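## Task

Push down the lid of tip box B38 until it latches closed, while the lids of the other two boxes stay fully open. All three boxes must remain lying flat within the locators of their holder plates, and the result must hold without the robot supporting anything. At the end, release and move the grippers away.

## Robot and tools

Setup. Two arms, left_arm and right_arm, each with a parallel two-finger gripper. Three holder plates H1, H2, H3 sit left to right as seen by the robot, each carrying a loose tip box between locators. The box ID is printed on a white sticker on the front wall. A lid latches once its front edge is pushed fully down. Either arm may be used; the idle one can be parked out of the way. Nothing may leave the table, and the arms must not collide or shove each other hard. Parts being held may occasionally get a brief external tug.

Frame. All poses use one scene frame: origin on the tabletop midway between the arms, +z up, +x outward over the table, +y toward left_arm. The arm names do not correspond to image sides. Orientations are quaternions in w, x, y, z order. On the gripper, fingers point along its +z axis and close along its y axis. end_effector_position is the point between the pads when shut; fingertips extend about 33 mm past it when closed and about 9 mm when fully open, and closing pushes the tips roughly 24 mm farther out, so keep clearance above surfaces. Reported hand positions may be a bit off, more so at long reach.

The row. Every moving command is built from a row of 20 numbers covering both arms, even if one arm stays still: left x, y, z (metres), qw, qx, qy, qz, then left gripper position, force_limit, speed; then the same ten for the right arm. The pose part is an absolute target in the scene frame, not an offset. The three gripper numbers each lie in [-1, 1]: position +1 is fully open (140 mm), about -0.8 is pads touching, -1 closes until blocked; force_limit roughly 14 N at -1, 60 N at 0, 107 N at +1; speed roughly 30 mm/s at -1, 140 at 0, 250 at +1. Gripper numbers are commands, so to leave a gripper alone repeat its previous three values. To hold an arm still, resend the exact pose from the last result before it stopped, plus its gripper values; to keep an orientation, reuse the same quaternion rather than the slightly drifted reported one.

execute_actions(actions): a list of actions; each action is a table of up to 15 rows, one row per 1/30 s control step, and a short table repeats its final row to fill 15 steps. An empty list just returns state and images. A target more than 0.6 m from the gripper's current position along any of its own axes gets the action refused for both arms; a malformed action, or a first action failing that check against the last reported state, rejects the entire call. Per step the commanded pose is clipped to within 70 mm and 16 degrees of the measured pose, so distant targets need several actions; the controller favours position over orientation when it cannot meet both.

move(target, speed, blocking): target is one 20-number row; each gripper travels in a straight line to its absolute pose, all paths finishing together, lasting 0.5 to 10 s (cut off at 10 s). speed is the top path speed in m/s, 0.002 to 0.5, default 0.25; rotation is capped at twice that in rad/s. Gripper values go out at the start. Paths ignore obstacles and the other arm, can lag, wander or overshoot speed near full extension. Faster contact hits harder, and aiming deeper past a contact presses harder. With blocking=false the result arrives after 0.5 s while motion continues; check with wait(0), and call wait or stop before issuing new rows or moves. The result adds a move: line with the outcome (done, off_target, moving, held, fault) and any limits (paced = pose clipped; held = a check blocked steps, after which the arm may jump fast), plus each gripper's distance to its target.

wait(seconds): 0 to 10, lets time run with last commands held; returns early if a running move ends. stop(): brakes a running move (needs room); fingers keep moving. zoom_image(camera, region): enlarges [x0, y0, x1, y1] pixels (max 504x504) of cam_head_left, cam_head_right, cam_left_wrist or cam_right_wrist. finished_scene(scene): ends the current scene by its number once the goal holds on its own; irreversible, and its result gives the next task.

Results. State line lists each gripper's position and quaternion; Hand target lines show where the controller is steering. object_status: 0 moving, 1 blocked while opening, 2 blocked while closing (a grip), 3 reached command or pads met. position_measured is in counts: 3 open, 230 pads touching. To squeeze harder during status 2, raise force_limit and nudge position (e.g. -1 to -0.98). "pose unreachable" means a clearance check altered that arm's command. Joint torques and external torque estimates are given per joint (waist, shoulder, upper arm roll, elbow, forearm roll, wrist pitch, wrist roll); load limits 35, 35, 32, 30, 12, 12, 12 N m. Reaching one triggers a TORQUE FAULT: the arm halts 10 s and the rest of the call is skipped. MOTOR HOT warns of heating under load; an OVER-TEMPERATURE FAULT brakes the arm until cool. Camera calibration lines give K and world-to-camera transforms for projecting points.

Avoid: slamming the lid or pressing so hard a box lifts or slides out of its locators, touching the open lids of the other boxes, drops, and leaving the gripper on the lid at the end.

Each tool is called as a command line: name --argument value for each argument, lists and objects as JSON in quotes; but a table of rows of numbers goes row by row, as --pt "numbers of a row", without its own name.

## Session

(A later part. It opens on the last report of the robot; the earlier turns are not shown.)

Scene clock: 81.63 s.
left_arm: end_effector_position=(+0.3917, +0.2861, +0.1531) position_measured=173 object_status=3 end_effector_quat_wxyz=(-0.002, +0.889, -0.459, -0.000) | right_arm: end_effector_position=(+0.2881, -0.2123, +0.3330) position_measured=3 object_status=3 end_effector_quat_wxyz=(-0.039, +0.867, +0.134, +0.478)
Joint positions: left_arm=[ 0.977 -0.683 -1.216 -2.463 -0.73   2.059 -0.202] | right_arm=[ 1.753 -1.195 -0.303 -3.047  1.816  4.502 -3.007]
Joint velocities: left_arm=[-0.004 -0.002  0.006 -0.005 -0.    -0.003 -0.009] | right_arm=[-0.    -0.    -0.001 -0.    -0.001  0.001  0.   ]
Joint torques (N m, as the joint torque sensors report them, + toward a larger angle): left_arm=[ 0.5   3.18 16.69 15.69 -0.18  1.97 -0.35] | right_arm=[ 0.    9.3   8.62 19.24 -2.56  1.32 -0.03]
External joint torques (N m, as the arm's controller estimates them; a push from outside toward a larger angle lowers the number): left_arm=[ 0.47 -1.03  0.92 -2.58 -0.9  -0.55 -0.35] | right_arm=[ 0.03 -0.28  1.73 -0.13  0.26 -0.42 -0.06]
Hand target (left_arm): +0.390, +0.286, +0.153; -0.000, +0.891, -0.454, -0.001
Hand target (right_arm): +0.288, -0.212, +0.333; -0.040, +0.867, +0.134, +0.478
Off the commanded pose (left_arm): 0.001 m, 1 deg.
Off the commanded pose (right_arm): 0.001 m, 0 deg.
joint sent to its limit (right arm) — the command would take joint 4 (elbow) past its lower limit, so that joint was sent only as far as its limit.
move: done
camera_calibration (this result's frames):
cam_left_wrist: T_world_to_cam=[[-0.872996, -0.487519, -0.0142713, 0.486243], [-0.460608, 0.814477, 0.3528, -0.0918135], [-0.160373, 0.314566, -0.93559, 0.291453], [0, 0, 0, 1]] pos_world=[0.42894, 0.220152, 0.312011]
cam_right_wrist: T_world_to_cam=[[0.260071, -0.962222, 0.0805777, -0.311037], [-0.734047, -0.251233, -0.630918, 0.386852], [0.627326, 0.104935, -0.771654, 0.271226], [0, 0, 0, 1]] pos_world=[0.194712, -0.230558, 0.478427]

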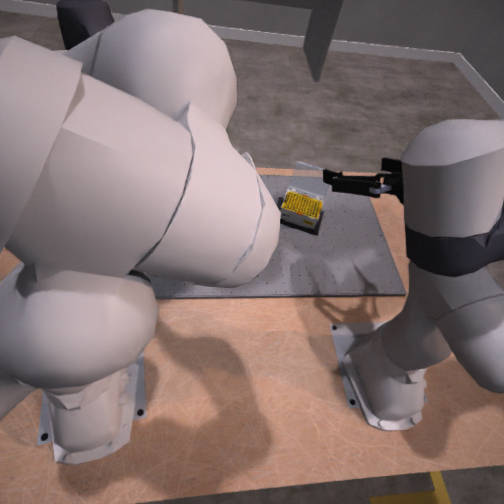

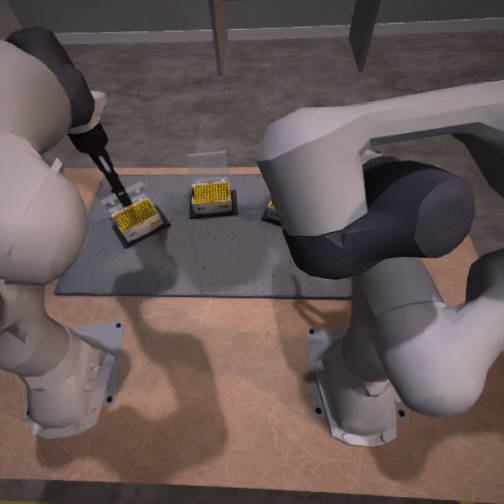

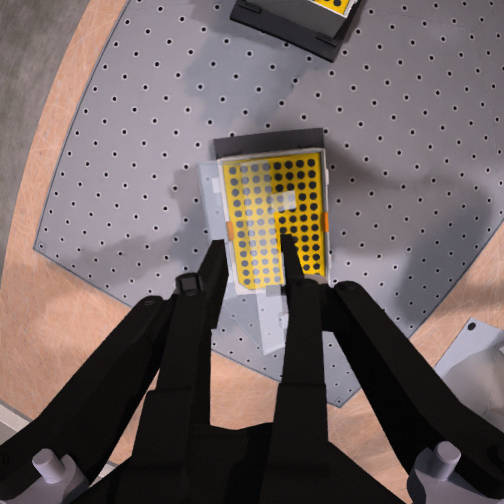

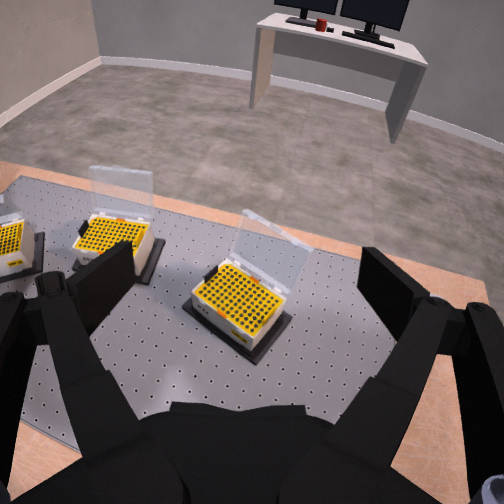

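wait --seconds 0

zoom_image --camera "cam_left_wrist" --region '[170, 120, 370, 370]'

Scene clock: 82.87 s.
left_arm: end_effector_position=(+0.3915, +0.2861, +0.1530) position_measured=173 object_status=3 end_effector_quat_wxyz=(-0.001, +0.889, -0.458, -0.000) | right_arm: end_effector_position=(+0.2881, -0.2123, +0.3330) position_measured=3 object_status=3 end_effector_quat_wxyz=(-0.039, +0.867, +0.134, +0.478)
Joint positions: left_arm=[ 0.977 -0.683 -1.215 -2.464 -0.73   2.058 -0.204] | right_arm=[ 1.753 -1.195 -0.303 -3.047  1.816  4.502 -3.007]
Joint velocities: left_arm=[-0.001  0.001 -0.001  0.    -0.002  0.     0.001] | right_arm=[ 0.    -0.     0.001 -0.    -0.001 -0.001  0.   ]
Joint torques (N m, as the joint torque sensors report them, + toward a larger angle): left_arm=[-0.68  2.61 16.7  16.13 -0.12  1.91 -0.26] | right_arm=[-0.53  8.7   9.   18.76 -2.59  1.39 -0.12]
External joint torques (N m, as the arm's controller estimates them; a push from outside toward a larger angle lowers the number): left_arm=[-0.64 -1.61  1.02 -2.14 -0.84 -0.59 -0.26] | right_arm=[-0.55 -0.92  2.12 -0.6   0.23 -0.34 -0.15]
Hand target (left_arm): +0.390, +0.286, +0.153; -0.000, +0.891, -0.454, -0.001
Hand target (right_arm): +0.288, -0.212, +0.333; -0.040, +0.867, +0.134, +0.478
Off the commanded pose (left_arm): 0.001 m, 0 deg.
Off the commanded pose (right_arm): 0.001 m, 0 deg.
camera_calibration (this result's frames):
cam_left_wrist: T_world_to_cam=[[-0.871622, -0.489984, -0.0137699, 0.486124], [-0.462784, 0.813327, 0.352606, -0.0906767], [-0.161572, 0.313712, -0.935671, 0.292102], [0, 0, 0, 1]] pos_world=[0.428948, 0.220307, 0.311979]
cam_right_wrist: T_world_to_cam=[[0.260062, -0.962225, 0.0805722, -0.311037], [-0.73405, -0.251223, -0.630918, 0.386856], [0.627327, 0.104934, -0.771654, 0.271225], [0, 0, 0, 1]] pos_world=[0.194713, -0.230561, 0.478427]

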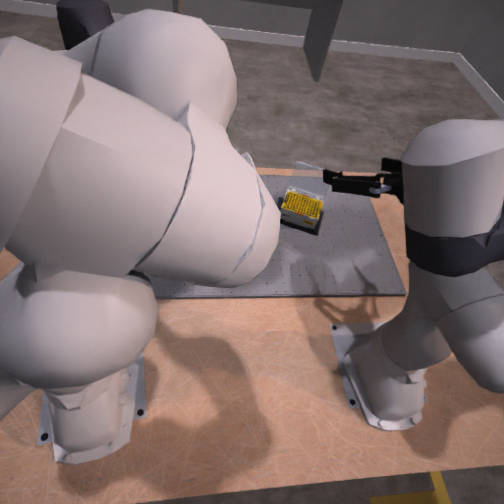

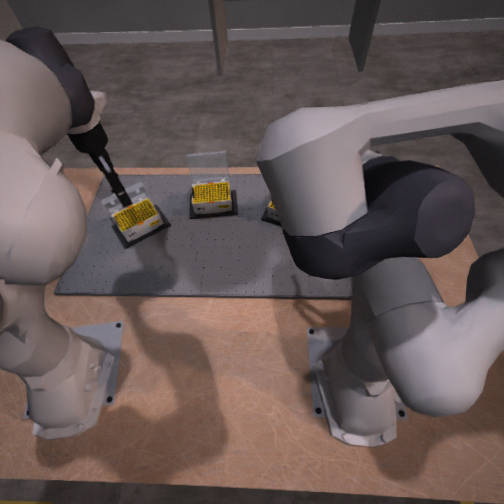

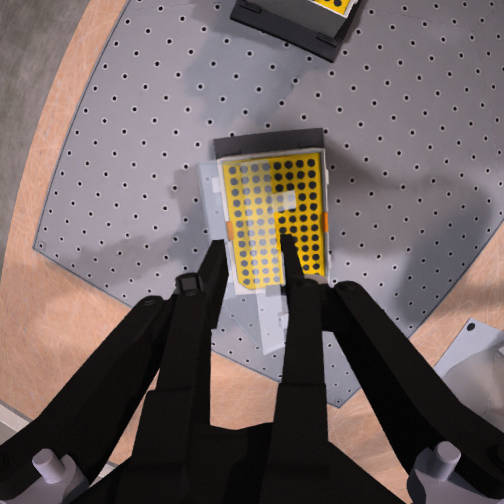

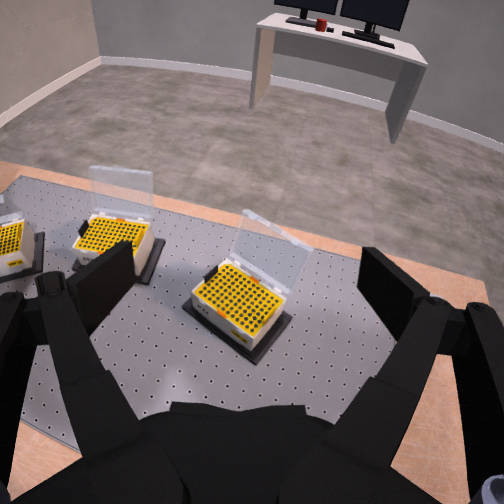

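Region (170, 120, 370, 370) of cam_left_wrist's 504x504 image, scaled by 2.016, with more detail than that image has; it fills the left 403 columns of this view, and the rest is white.

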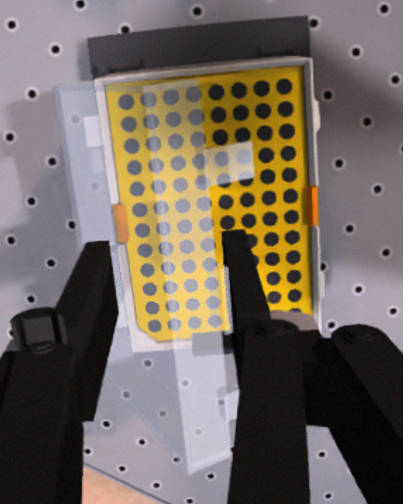

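move --target '[0.3728, 0.2725, 0.150, 0, 0.891, -0.454, 0, -0.2, -1, -1, 0.2879, -0.2118, 0.3329, -0.040, 0.867, 0.134, 0.478, 1, 0, 0]' --speed 0.04

zoom_image --camera "cam_left_wrist" --region '[150, 120, 370, 370]'

zoom_image --camera "cam_head_right" --region '[80, 150, 180, 250]'

Scene clock: 86.07 s.
left_arm: end_effector_position=(+0.3736, +0.2733, +0.1500) position_measured=154 object_status=3 end_effector_quat_wxyz=(-0.002, +0.888, -0.459, -0.001) | right_arm: end_effector_position=(+0.2881, -0.2123, +0.3330) position_measured=3 object_status=3 end_effector_quat_wxyz=(-0.039, +0.867, +0.134, +0.478)
Joint positions: left_arm=[ 0.894 -0.722 -1.179 -2.512 -0.754  2.049 -0.215] | right_arm=[ 1.753 -1.195 -0.303 -3.047  1.816  4.502 -3.007]
Joint velocities: left_arm=[-0.004  0.001  0.005 -0.005 -0.003 -0.004 -0.01 ] | right_arm=[ 0.    -0.001  0.001  0.001 -0.001  0.     0.   ]
Joint torques (N m, as the joint torque sensors report them, + toward a larger angle): left_arm=[-0.75  2.56 15.67 16.18 -0.21  1.85 -0.29] | right_arm=[-0.09  8.86  8.66 18.94 -2.52  1.3  -0.09]
External joint torques (N m, as the arm's controller estimates them; a push from outside toward a larger angle lowers the number): left_arm=[-0.71 -1.41 -0.03 -1.77 -0.93 -0.67 -0.29] | right_arm=[-0.1  -0.74  1.76 -0.48  0.3  -0.44 -0.12]
Hand target (left_arm): +0.372, +0.273, +0.150; -0.000, +0.891, -0.454, -0.001
Hand target (right_arm): +0.288, -0.212, +0.333; -0.040, +0.867, +0.134, +0.478
Off the commanded pose (left_arm): 0.001 m, 1 deg.
Off the commanded pose (right_arm): 0.001 m, 0 deg.
joint sent to its limit (right arm) — the command would take joint 4 (elbow) past its lower limit, so that joint was sent only as far as its limit.
move: done
camera_calibration (this result's frames):
cam_left_wrist: T_world_to_cam=[[-0.873444, -0.486727, -0.0138645, 0.464044], [-0.459616, 0.814723, 0.353525, -0.0891128], [-0.160774, 0.315157, -0.935322, 0.289609], [0, 0, 0, 1]] pos_world=[0.410921, 0.207193, 0.308815]
cam_right_wrist: T_world_to_cam=[[0.260046, -0.96223, 0.0805592, -0.311035], [-0.734056, -0.251202, -0.63092, 0.386862], [0.627326, 0.104933, -0.771655, 0.271225], [0, 0, 0, 1]] pos_world=[0.194715, -0.230567, 0.478428]

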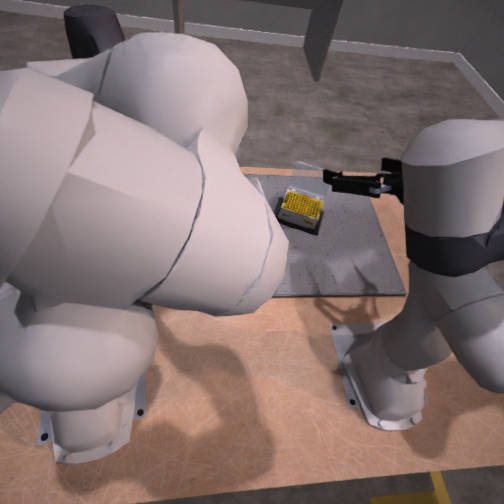

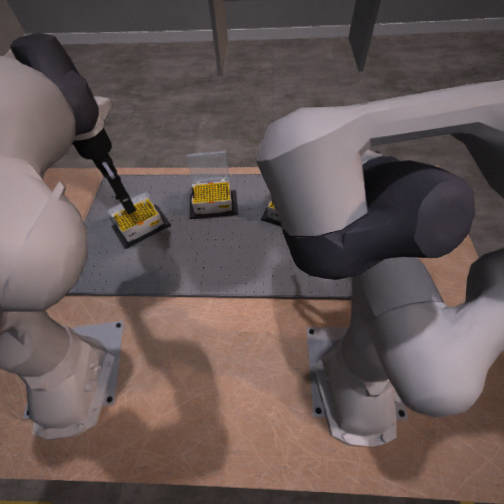

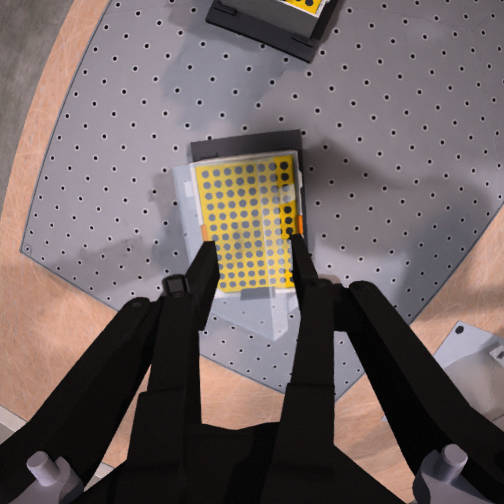

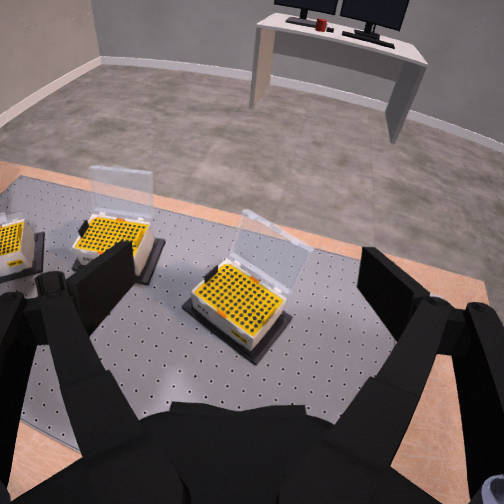

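Region (150, 120, 370, 370) of cam_left_wrist's 504x504 image, scaled by 2.016, with more detail than that image has; it fills the left 444 columns of this view, and the rest is white.

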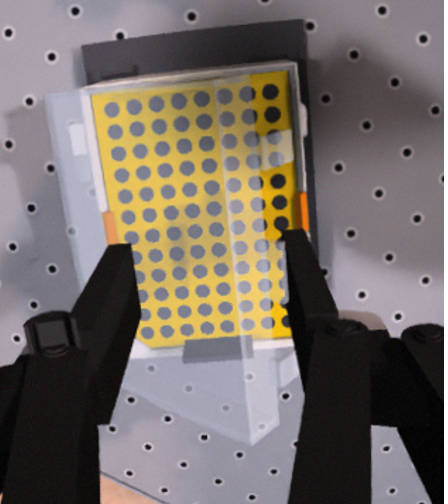

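Region (80, 150, 180, 250) of cam_head_right's 504x504 image, scaled by 5.040, with more detail than that image has.

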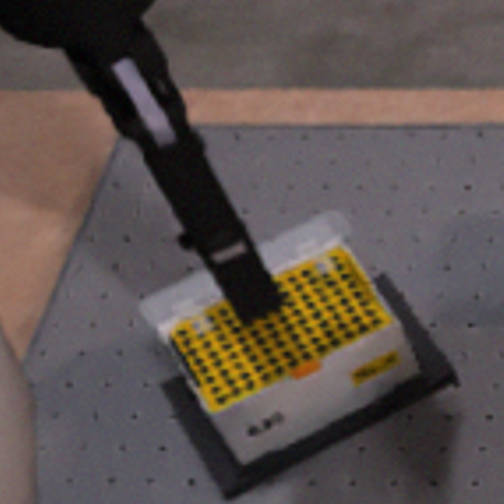

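move --target '[0.3593, 0.2627, 0.1391, -0.0815, 0.8873, -0.4521, 0.0415, -0.2, -1, -1, 0.2879, -0.2118, 0.3329, -0.040, 0.867, 0.134, 0.478, 1, 0, 0]' --speed 0.1

zoom_image --camera "cam_left_wrist" --region '[130, 120, 370, 370]'

zoom_image --camera "cam_head_right" --region '[80, 150, 180, 250]'

Scene clock: 108.10 s.
left_arm: end_effector_position=(+0.3568, +0.2614, +0.1372) position_measured=154 object_status=3 end_effector_quat_wxyz=(-0.079, +0.885, -0.457, +0.037) | right_arm: end_effector_position=(+0.2881, -0.2123, +0.3330) position_measured=3 object_status=3 end_effector_quat_wxyz=(-0.039, +0.867, +0.134, +0.478)
Joint positions: left_arm=[ 0.708 -0.92  -1.196 -2.67  -0.891  2.159 -0.248] | right_arm=[ 1.753 -1.195 -0.303 -3.047  1.816  4.502 -3.007]
Joint velocities: left_arm=[-0.001 -0.012 -0.004  0.001 -0.017  0.004 -0.008] | right_arm=[-0.     0.     0.     0.001  0.     0.001 -0.   ]
Joint torques (N m, as the joint torque sensors report them, + toward a larger angle): left_arm=[ 0.61  5.11 16.32 12.83 -0.12  3.83 -0.35] | right_arm=[-0.64  9.08  8.91 19.37 -2.54  1.34 -0.14]
External joint torques (N m, as the arm's controller estimates them; a push from outside toward a larger angle lowers the number): left_arm=[ 0.6  -1.43 -0.85 -2.3  -0.88  0.95 -0.34] | right_arm=[-0.63 -0.52  2.02 -0.04  0.28 -0.4  -0.16]
Hand target (left_arm): +0.358, +0.262, +0.138; -0.081, +0.887, -0.452, +0.040
Hand target (right_arm): +0.288, -0.212, +0.333; -0.040, +0.867, +0.134, +0.478
Off the commanded pose (left_arm): 0.003 m, 1 deg.
Off the commanded pose (right_arm): 0.001 m, 0 deg.
joint sent to its limit (right arm) — the command would take joint 4 (elbow) past its lower limit, so that joint was sent only as far as its limit.
move: done
camera_calibration (this result's frames):
cam_left_wrist: T_world_to_cam=[[-0.85944, -0.477145, -0.183564, 0.459211], [-0.510159, 0.777136, 0.368508, -0.0568669], [-0.033177, 0.410357, -0.911321, 0.204976], [0, 0, 0, 1]] pos_world=[0.372454, 0.17919, 0.29205]
cam_right_wrist: T_world_to_cam=[[0.260028, -0.962236, 0.0805452, -0.311033], [-0.734062, -0.25118, -0.630921, 0.38687], [0.627326, 0.104932, -0.771655, 0.271225], [0, 0, 0, 1]] pos_world=[0.194717, -0.230573, 0.478428]

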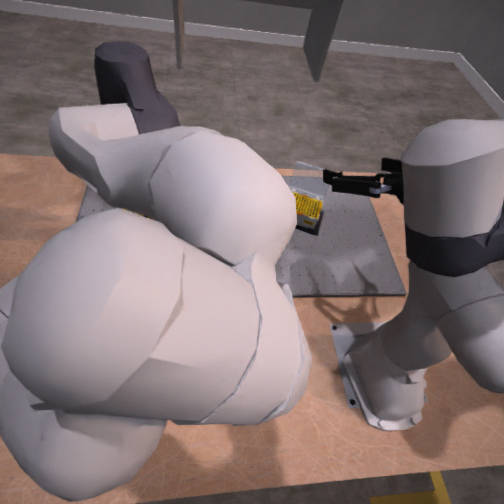

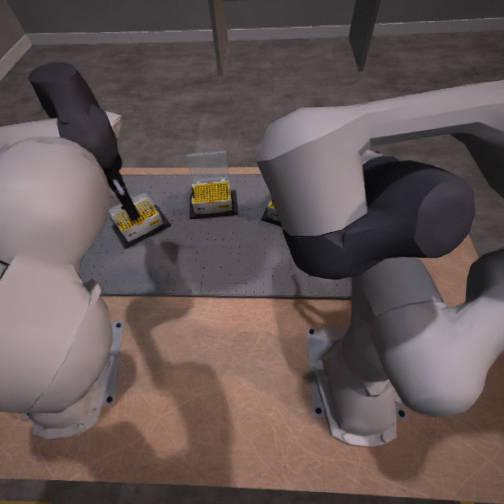

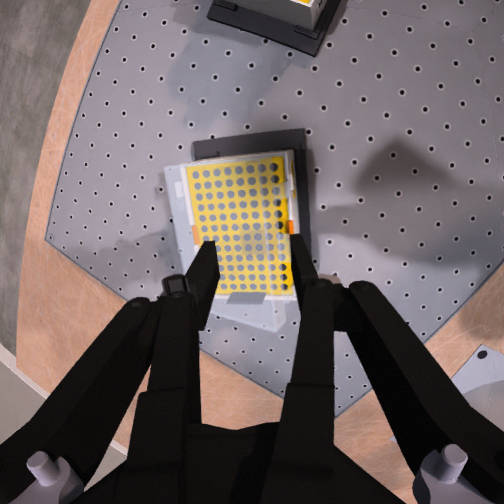

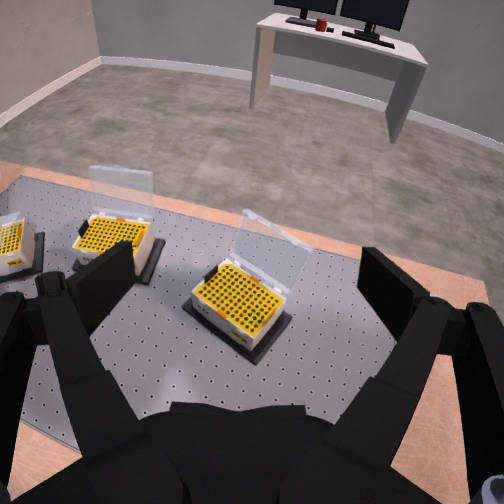

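Region (130, 120, 370, 370) of cam_left_wrist's 504x504 image, scaled by 2.016, with more detail than that image has; it fills the left 484 columns of this view, and the rest is white.

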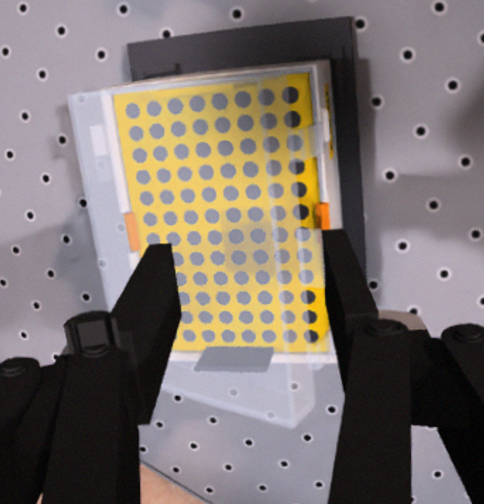

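Region (80, 150, 180, 250) of cam_head_right's 504x504 image, scaled by 5.040, with more detail than that image has.

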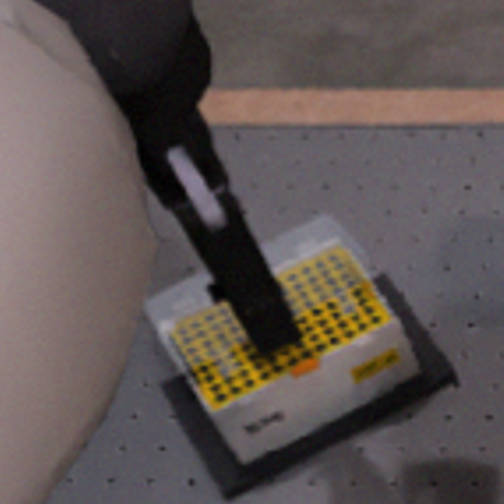

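wait --seconds 0

zoom_image --camera "cam_left_wrist" --region '[230, 180, 350, 340]'

zoom_image --camera "cam_right_wrist" --region '[0, 180, 80, 290]'

Scene clock: 110.10 s.
left_arm: end_effector_position=(+0.3571, +0.2613, +0.1372) position_measured=154 object_status=3 end_effector_quat_wxyz=(-0.079, +0.886, -0.456, +0.038) | right_arm: end_effector_position=(+0.2881, -0.2124, +0.3330) position_measured=3 object_status=3 end_effector_quat_wxyz=(-0.039, +0.867, +0.134, +0.478)
Joint positions: left_arm=[ 0.708 -0.921 -1.196 -2.671 -0.893  2.159 -0.251] | right_arm=[ 1.753 -1.195 -0.303 -3.047  1.816  4.502 -3.007]
Joint velocities: left_arm=[-0.001 -0.001 -0.001 -0.001 -0.001  0.001 -0.001] | right_arm=[ 0.    -0.    -0.001 -0.     0.     0.001  0.002]
Joint torques (N m, as the joint torque sensors report them, + toward a larger angle): left_arm=[ 0.13  5.3  15.99 13.19 -0.16  3.69 -0.33] | right_arm=[-0.46  8.87  8.55 19.52 -2.61  1.36 -0.16]
External joint torques (N m, as the arm's controller estimates them; a push from outside toward a larger angle lowers the number): left_arm=[ 0.2  -1.16 -1.1  -1.94 -0.92  0.81 -0.33] | right_arm=[-0.44 -0.75  1.67  0.15  0.21 -0.38 -0.18]
Hand target (left_arm): +0.358, +0.262, +0.138; -0.081, +0.887, -0.452, +0.040
Hand target (right_arm): +0.288, -0.212, +0.333; -0.040, +0.867, +0.134, +0.478
Off the commanded pose (left_arm): 0.003 m, 1 deg.
Off the commanded pose (right_arm): 0.001 m, 0 deg.
camera_calibration (this result's frames):
cam_left_wrist: T_world_to_cam=[[-0.85766, -0.479987, -0.184475, 0.459579], [-0.513156, 0.775891, 0.366965, -0.0550067], [-0.0330054, 0.409396, -0.91176, 0.205323], [0, 0, 0, 1]] pos_world=[0.372712, 0.179213, 0.292171]
cam_right_wrist: T_world_to_cam=[[0.260019, -0.962239, 0.0805397, -0.311032], [-0.734065, -0.25117, -0.630922, 0.386873], [0.627326, 0.10493, -0.771655, 0.271224], [0, 0, 0, 1]] pos_world=[0.194718, -0.230576, 0.478429]

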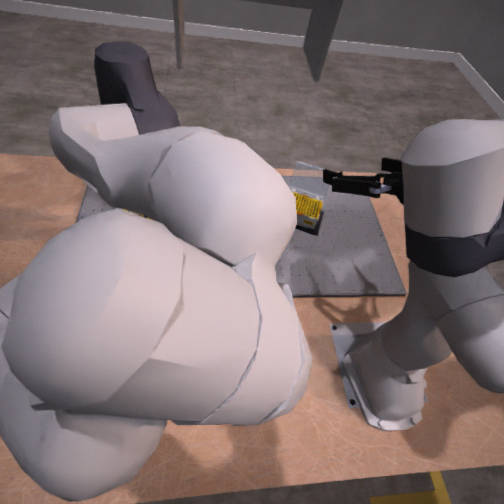

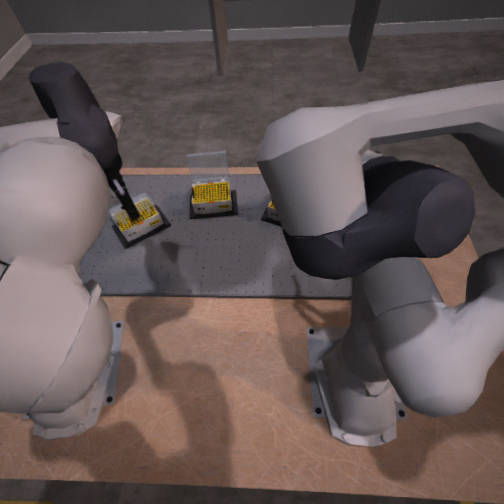

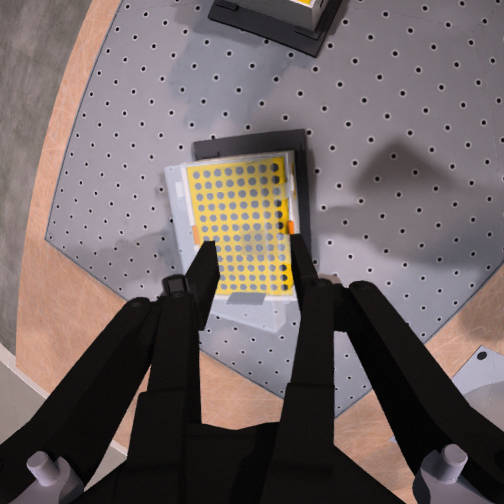

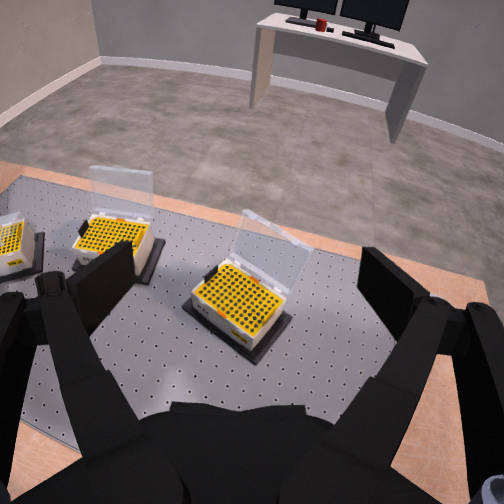

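Region (230, 180, 350, 340) of cam_left_wrist's 504x504 image, scaled by 3.150, with more detail than that image has; it fills the left 378 columns of this view, and the rest is white.

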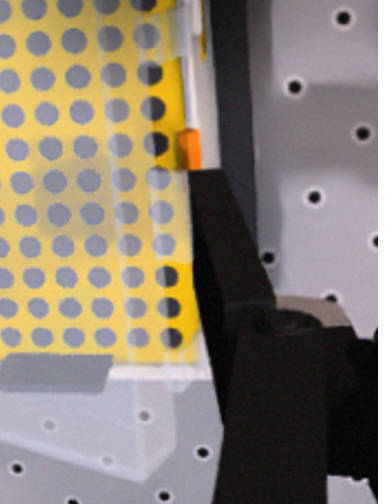

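Region (0, 180, 80, 290) of cam_right_wrist's 504x504 image, scaled by 4.582, with more detail than that image has; it fills the left 367 columns of this view, and the rest is white.

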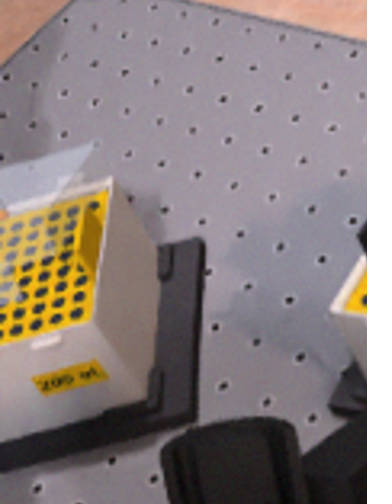

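move --target '[0.3510, 0.2567, 0.1235, -0.1240, 0.8824, -0.4496, 0.0632, -0.2, -1, -1, 0.2879, -0.2118, 0.3329, -0.040, 0.867, 0.134, 0.478, 1, 0, 0]' --speed 0.07

zoom_image --camera "cam_left_wrist" --region '[130, 120, 370, 370]'

zoom_image --camera "cam_right_wrist" --region '[0, 180, 80, 290]'

zoom_image --camera "cam_head_right" --region '[80, 150, 180, 250]'

Scene clock: 116.07 s.
left_arm: end_effector_position=(+0.3488, +0.2554, +0.1218) position_measured=154 object_status=3 end_effector_quat_wxyz=(-0.122, +0.880, -0.455, +0.059) | right_arm: end_effector_position=(+0.2881, -0.2124, +0.3330) position_measured=3 object_status=3 end_effector_quat_wxyz=(-0.039, +0.867, +0.134, +0.478)
Joint positions: left_arm=[ 0.622 -1.014 -1.269 -2.749 -0.991  2.234 -0.28 ] | right_arm=[ 1.753 -1.195 -0.303 -3.047  1.816  4.502 -3.007]
Joint velocities: left_arm=[-0.    -0.012 -0.005 -0.001 -0.018  0.003 -0.009] | right_arm=[ 0.     0.     0.    -0.001  0.     0.001 -0.001]
Joint torques (N m, as the joint torque sensors report them, + toward a larger angle): left_arm=[ 0.66  7.51 15.46 10.77 -0.16  3.99 -0.44] | right_arm=[-0.89  9.    8.78 19.17 -2.59  1.36 -0.1 ]
External joint torques (N m, as the arm's controller estimates them; a push from outside toward a larger angle lowers the number): left_arm=[ 0.62 -0.55 -2.11 -1.87 -0.93  0.96 -0.42] | right_arm=[-0.89 -0.61  1.87 -0.2   0.23 -0.38 -0.13]
Hand target (left_arm): +0.350, +0.256, +0.122; -0.124, +0.882, -0.450, +0.063
Hand target (right_arm): +0.288, -0.212, +0.333; -0.040, +0.867, +0.134, +0.478
Off the commanded pose (left_arm): 0.003 m, 1 deg.
Off the commanded pose (right_arm): 0.001 m, 0 deg.
joint sent to its limit (right arm) — the command would take joint 4 (elbow) past its lower limit, so that joint was sent only as far as its limit.
move: done
camera_calibration (this result's frames):
cam_left_wrist: T_world_to_cam=[[-0.841895, -0.463315, -0.276681, 0.448253], [-0.538294, 0.757225, 0.369932, -0.0358607], [0.0381149, 0.46038, -0.886903, 0.152575], [0, 0, 0, 1]] pos_world=[0.352262, 0.164594, 0.272609]
cam_right_wrist: T_world_to_cam=[[0.260007, -0.962243, 0.0805302, -0.311031], [-0.73407, -0.251154, -0.630923, 0.386878], [0.627326, 0.104929, -0.771655, 0.271224], [0, 0, 0, 1]] pos_world=[0.19472, -0.23058, 0.478429]

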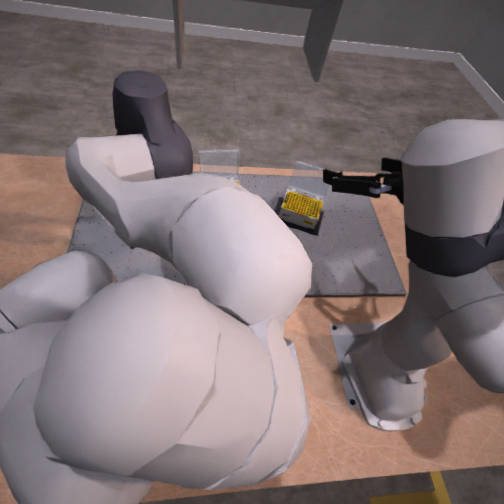

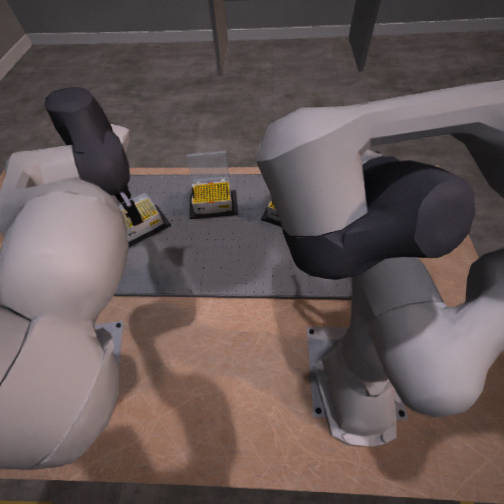

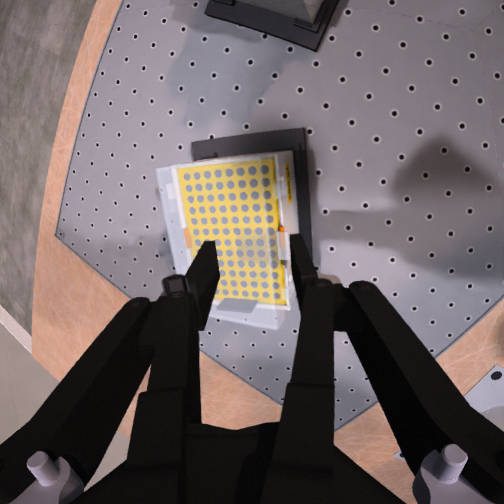

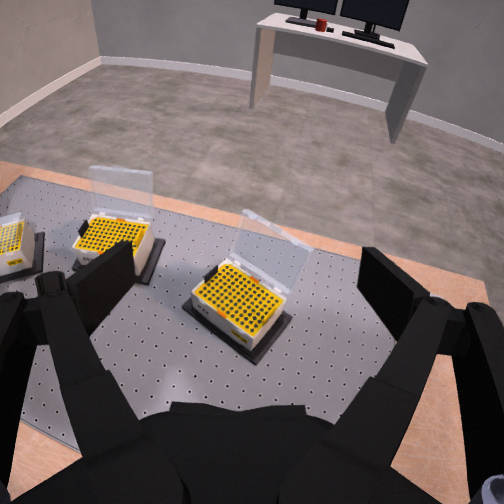

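Region (130, 120, 370, 370) of cam_left_wrist's 504x504 image, scaled by 2.016, with more detail than that image has; it fills the left 484 columns of this view, and the rest is white.

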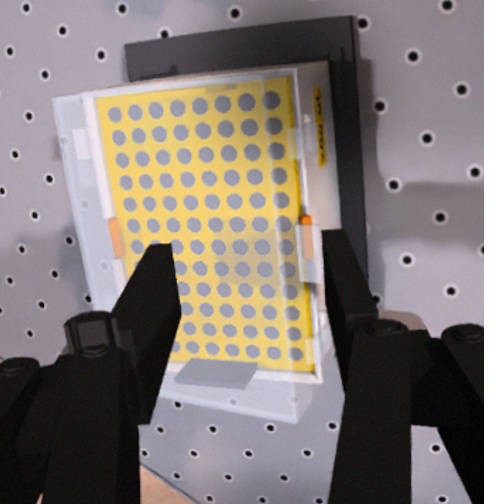

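Region (0, 180, 80, 290) of cam_right_wrist's 504x504 image, scaled by 4.582, with more detail than that image has; it fills the left 367 columns of this view, and the rest is white.

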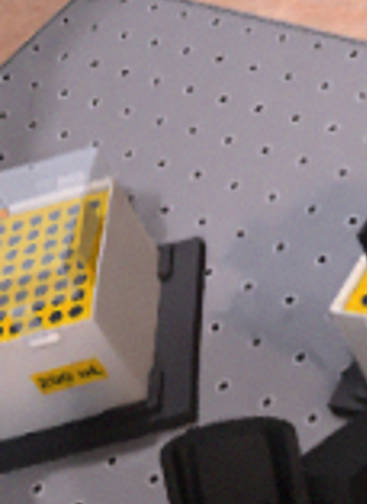

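Region (80, 150, 180, 250) of cam_head_right's 504x504 image, scaled by 5.040, with more detail than that image has.

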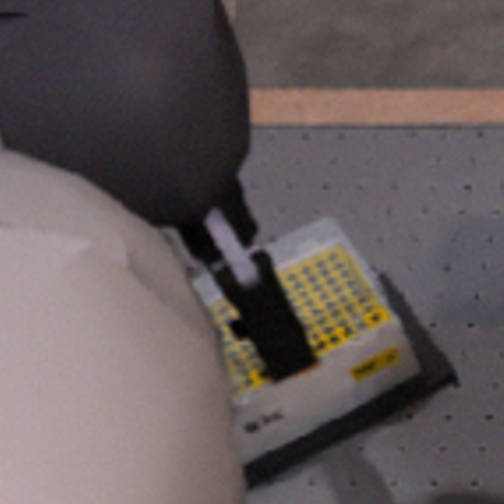

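wait --seconds 0

zoom_image --camera "cam_left_wrist" --region '[230, 140, 350, 340]'

zoom_image --camera "cam_right_wrist" --region '[0, 200, 60, 280]'

Scene clock: 116.87 s.
left_arm: end_effector_position=(+0.3490, +0.2552, +0.1218) position_measured=154 object_status=3 end_effector_quat_wxyz=(-0.122, +0.881, -0.453, +0.060) | right_arm: end_effector_position=(+0.2881, -0.2124, +0.3330) position_measured=3 object_status=3 end_effector_quat_wxyz=(-0.039, +0.867, +0.134, +0.478)
Joint positions: left_arm=[ 0.622 -1.015 -1.27  -2.75  -0.993  2.235 -0.283] | right_arm=[ 1.753 -1.195 -0.303 -3.047  1.816  4.502 -3.007]
Joint velocities: left_arm=[ 0.    -0.001  0.     0.001 -0.    -0.001 -0.004] | right_arm=[ 0.    -0.     0.    -0.     0.    -0.     0.001]
Joint torques (N m, as the joint torque sensors report them, + toward a larger angle): left_arm=[-0.12  6.59 16.15 11.42 -0.13  3.94 -0.34] | right_arm=[-0.15  8.67  9.24 19.4  -2.6   1.37 -0.08]
External joint torques (N m, as the arm's controller estimates them; a push from outside toward a larger angle lowers the number): left_arm=[-0.11 -1.41 -1.39 -1.24 -0.89  0.9  -0.32] | right_arm=[-0.17 -0.95  2.36  0.05  0.21 -0.36 -0.1 ]
Hand target (left_arm): +0.350, +0.256, +0.122; -0.124, +0.882, -0.450, +0.063
Hand target (right_arm): +0.288, -0.212, +0.333; -0.040, +0.867, +0.134, +0.478
Off the commanded pose (left_arm): 0.003 m, 1 deg.
Off the commanded pose (right_arm): 0.001 m, 0 deg.
camera_calibration (this result's frames):
cam_left_wrist: T_world_to_cam=[[-0.839893, -0.466411, -0.277562, 0.448586], [-0.541407, 0.755953, 0.367986, -0.0339721], [0.0381911, 0.459343, -0.887438, 0.152986], [0, 0, 0, 1]] pos_world=[0.352528, 0.164634, 0.272777]
cam_right_wrist: T_world_to_cam=[[0.260003, -0.962244, 0.0805281, -0.311031], [-0.734071, -0.25115, -0.630923, 0.38688], [0.627326, 0.104929, -0.771655, 0.271224], [0, 0, 0, 1]] pos_world=[0.19472, -0.230581, 0.478429]

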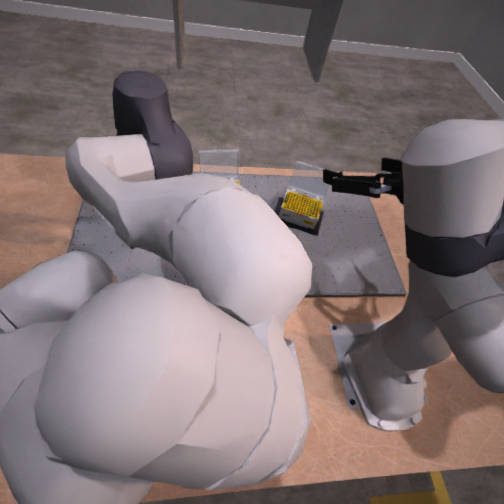

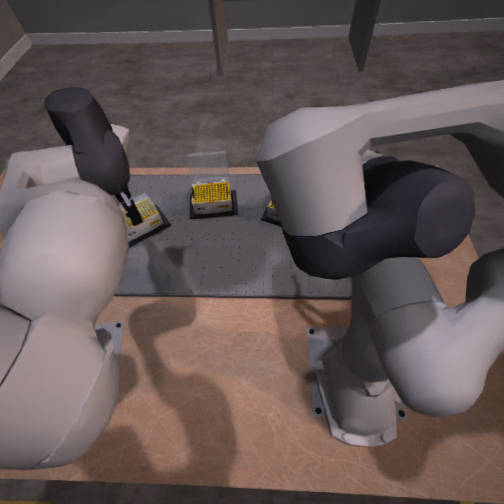

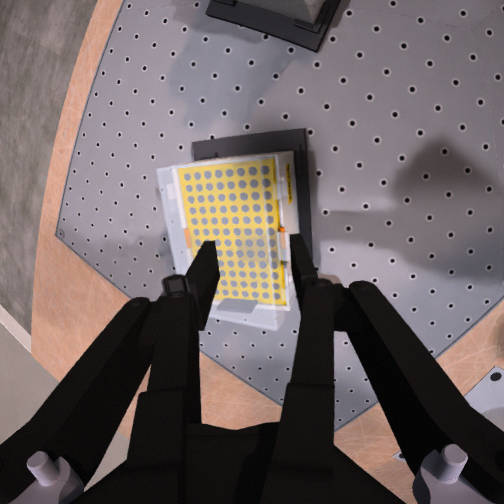

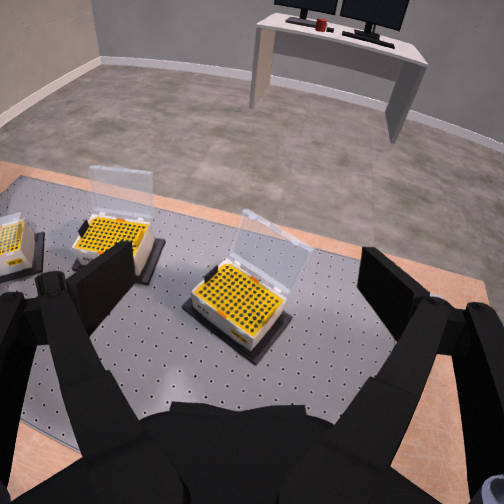

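Region (230, 140, 350, 340) of cam_left_wrist's 504x504 image, scaled by 2.520, with more detail than that image has; it fills the left 302 columns of this view, and the rest is white.

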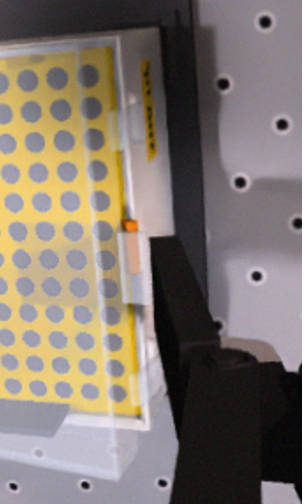

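Region (0, 200, 60, 280) of cam_right_wrist's 504x504 image, scaled by 6.300, with more detail than that image has; it fills the left 378 columns of this view, and the rest is white.

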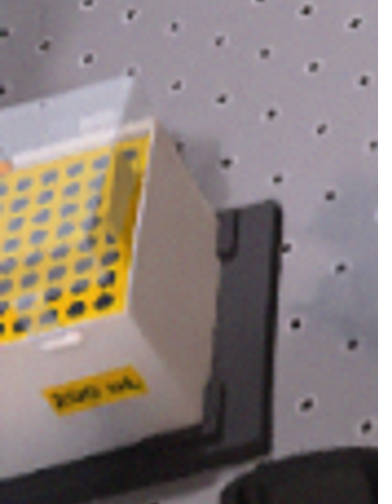

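move --target '[0.3469, 0.2537, 0.1148, -0.1624, 0.8761, -0.4464, 0.0827, -0.2, -1, -1, 0.2879, -0.2118, 0.3329, -0.040, 0.867, 0.134, 0.478, 1, 0, 0]' --speed 0.07

zoom_image --camera "cam_left_wrist" --region '[130, 120, 370, 370]'

zoom_image --camera "cam_right_wrist" --region '[0, 200, 60, 280]'

Scene clock: 120.27 s.
left_arm: end_effector_position=(+0.3454, +0.2526, +0.1133) position_measured=154 object_status=3 end_effector_quat_wxyz=(-0.161, +0.874, -0.452, +0.079) | right_arm: end_effector_position=(+0.2881, -0.2124, +0.3330) position_measured=3 object_status=3 end_effector_quat_wxyz=(-0.039, +0.867, +0.134, +0.478)
Joint positions: left_arm=[ 0.555 -1.094 -1.345 -2.8   -1.069  2.29  -0.318] | right_arm=[ 1.753 -1.195 -0.303 -3.047  1.816  4.502 -3.007]
Joint velocities: left_arm=[-0.001 -0.012 -0.005 -0.001 -0.017  0.001 -0.014] | right_arm=[-0.    -0.001 -0.001  0.001 -0.001  0.001  0.001]
Joint torques (N m, as the joint torque sensors report them, + toward a larger angle): left_arm=[ 0.45  7.55 15.82  8.25 -0.29  3.83 -0.26] | right_arm=[-0.35  8.58  8.29 19.   -2.63  1.35 -0.07]
External joint torques (N m, as the arm's controller estimates them; a push from outside toward a larger angle lowers the number): left_arm=[ 0.44 -1.68 -2.08 -1.97 -1.05  0.67 -0.24] | right_arm=[-0.34 -1.    1.41 -0.41  0.19 -0.39 -0.09]
Hand target (left_arm): +0.346, +0.253, +0.114; -0.162, +0.876, -0.447, +0.082
Hand target (right_arm): +0.288, -0.212, +0.333; -0.040, +0.867, +0.134, +0.478
Off the commanded pose (left_arm): 0.002 m, 1 deg.
Off the commanded pose (right_arm): 0.001 m, 0 deg.
joint sent to its limit (right arm) — the command would take joint 4 (elbow) past its lower limit, so that joint was sent only as far as its limit.
move: done
camera_calibration (this result's frames):
cam_left_wrist: T_world_to_cam=[[-0.819353, -0.445766, -0.360492, 0.439045], [-0.564193, 0.738558, 0.369077, -0.018682], [0.101722, 0.505791, -0.856638, 0.109632], [0, 0, 0, 1]] pos_world=[0.338041, 0.154058, 0.259082]
cam_right_wrist: T_world_to_cam=[[0.259994, -0.962247, 0.0805209, -0.31103], [-0.734074, -0.251139, -0.630924, 0.386884], [0.627326, 0.104928, -0.771655, 0.271224], [0, 0, 0, 1]] pos_world=[0.194721, -0.230585, 0.47843]

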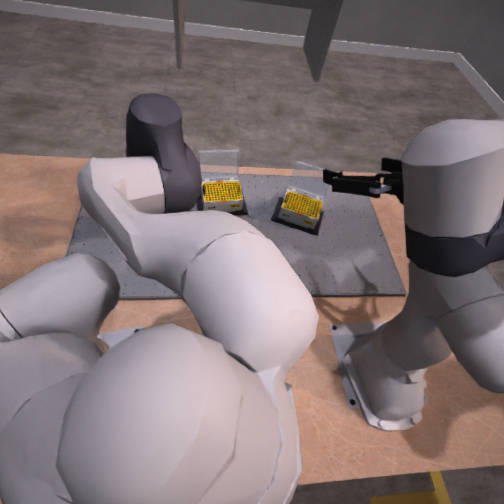

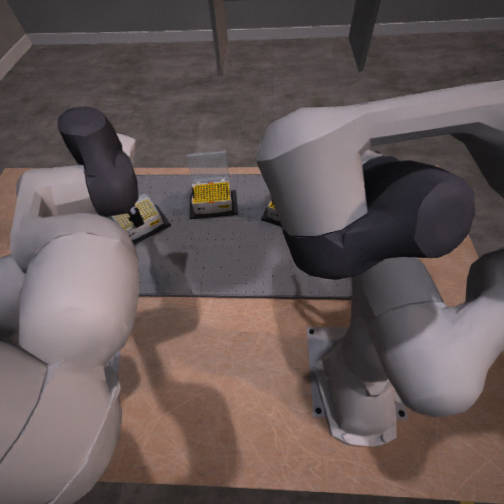

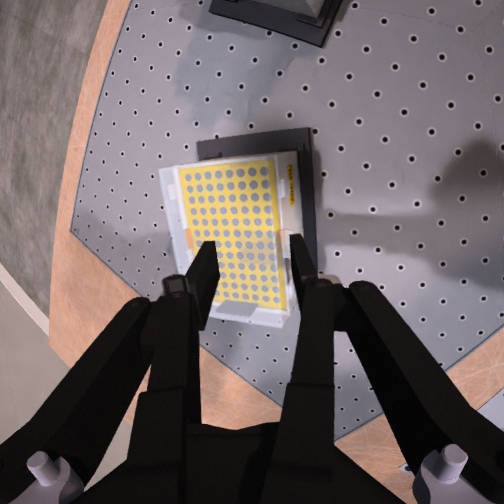

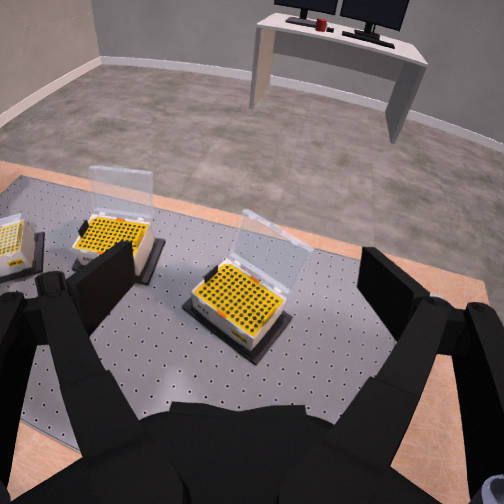

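Region (130, 120, 370, 370) of cam_left_wrist's 504x504 image, scaled by 2.016, with more detail than that image has; it fills the left 484 columns of this view, and the rest is white.

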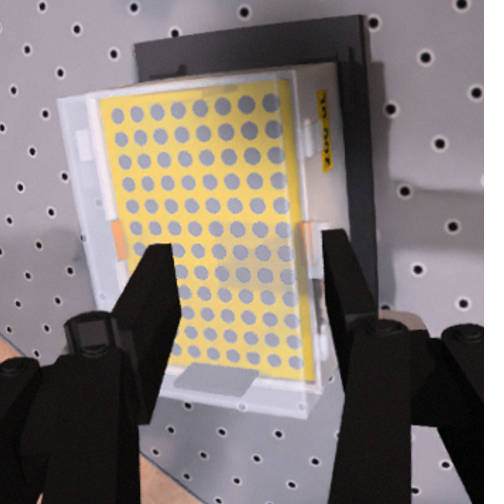

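Region (0, 200, 60, 280) of cam_right_wrist's 504x504 image, scaled by 6.300, with more detail than that image has; it fills the left 378 columns of this view, and the rest is white.

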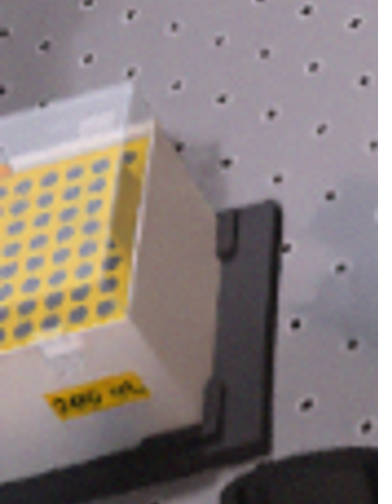

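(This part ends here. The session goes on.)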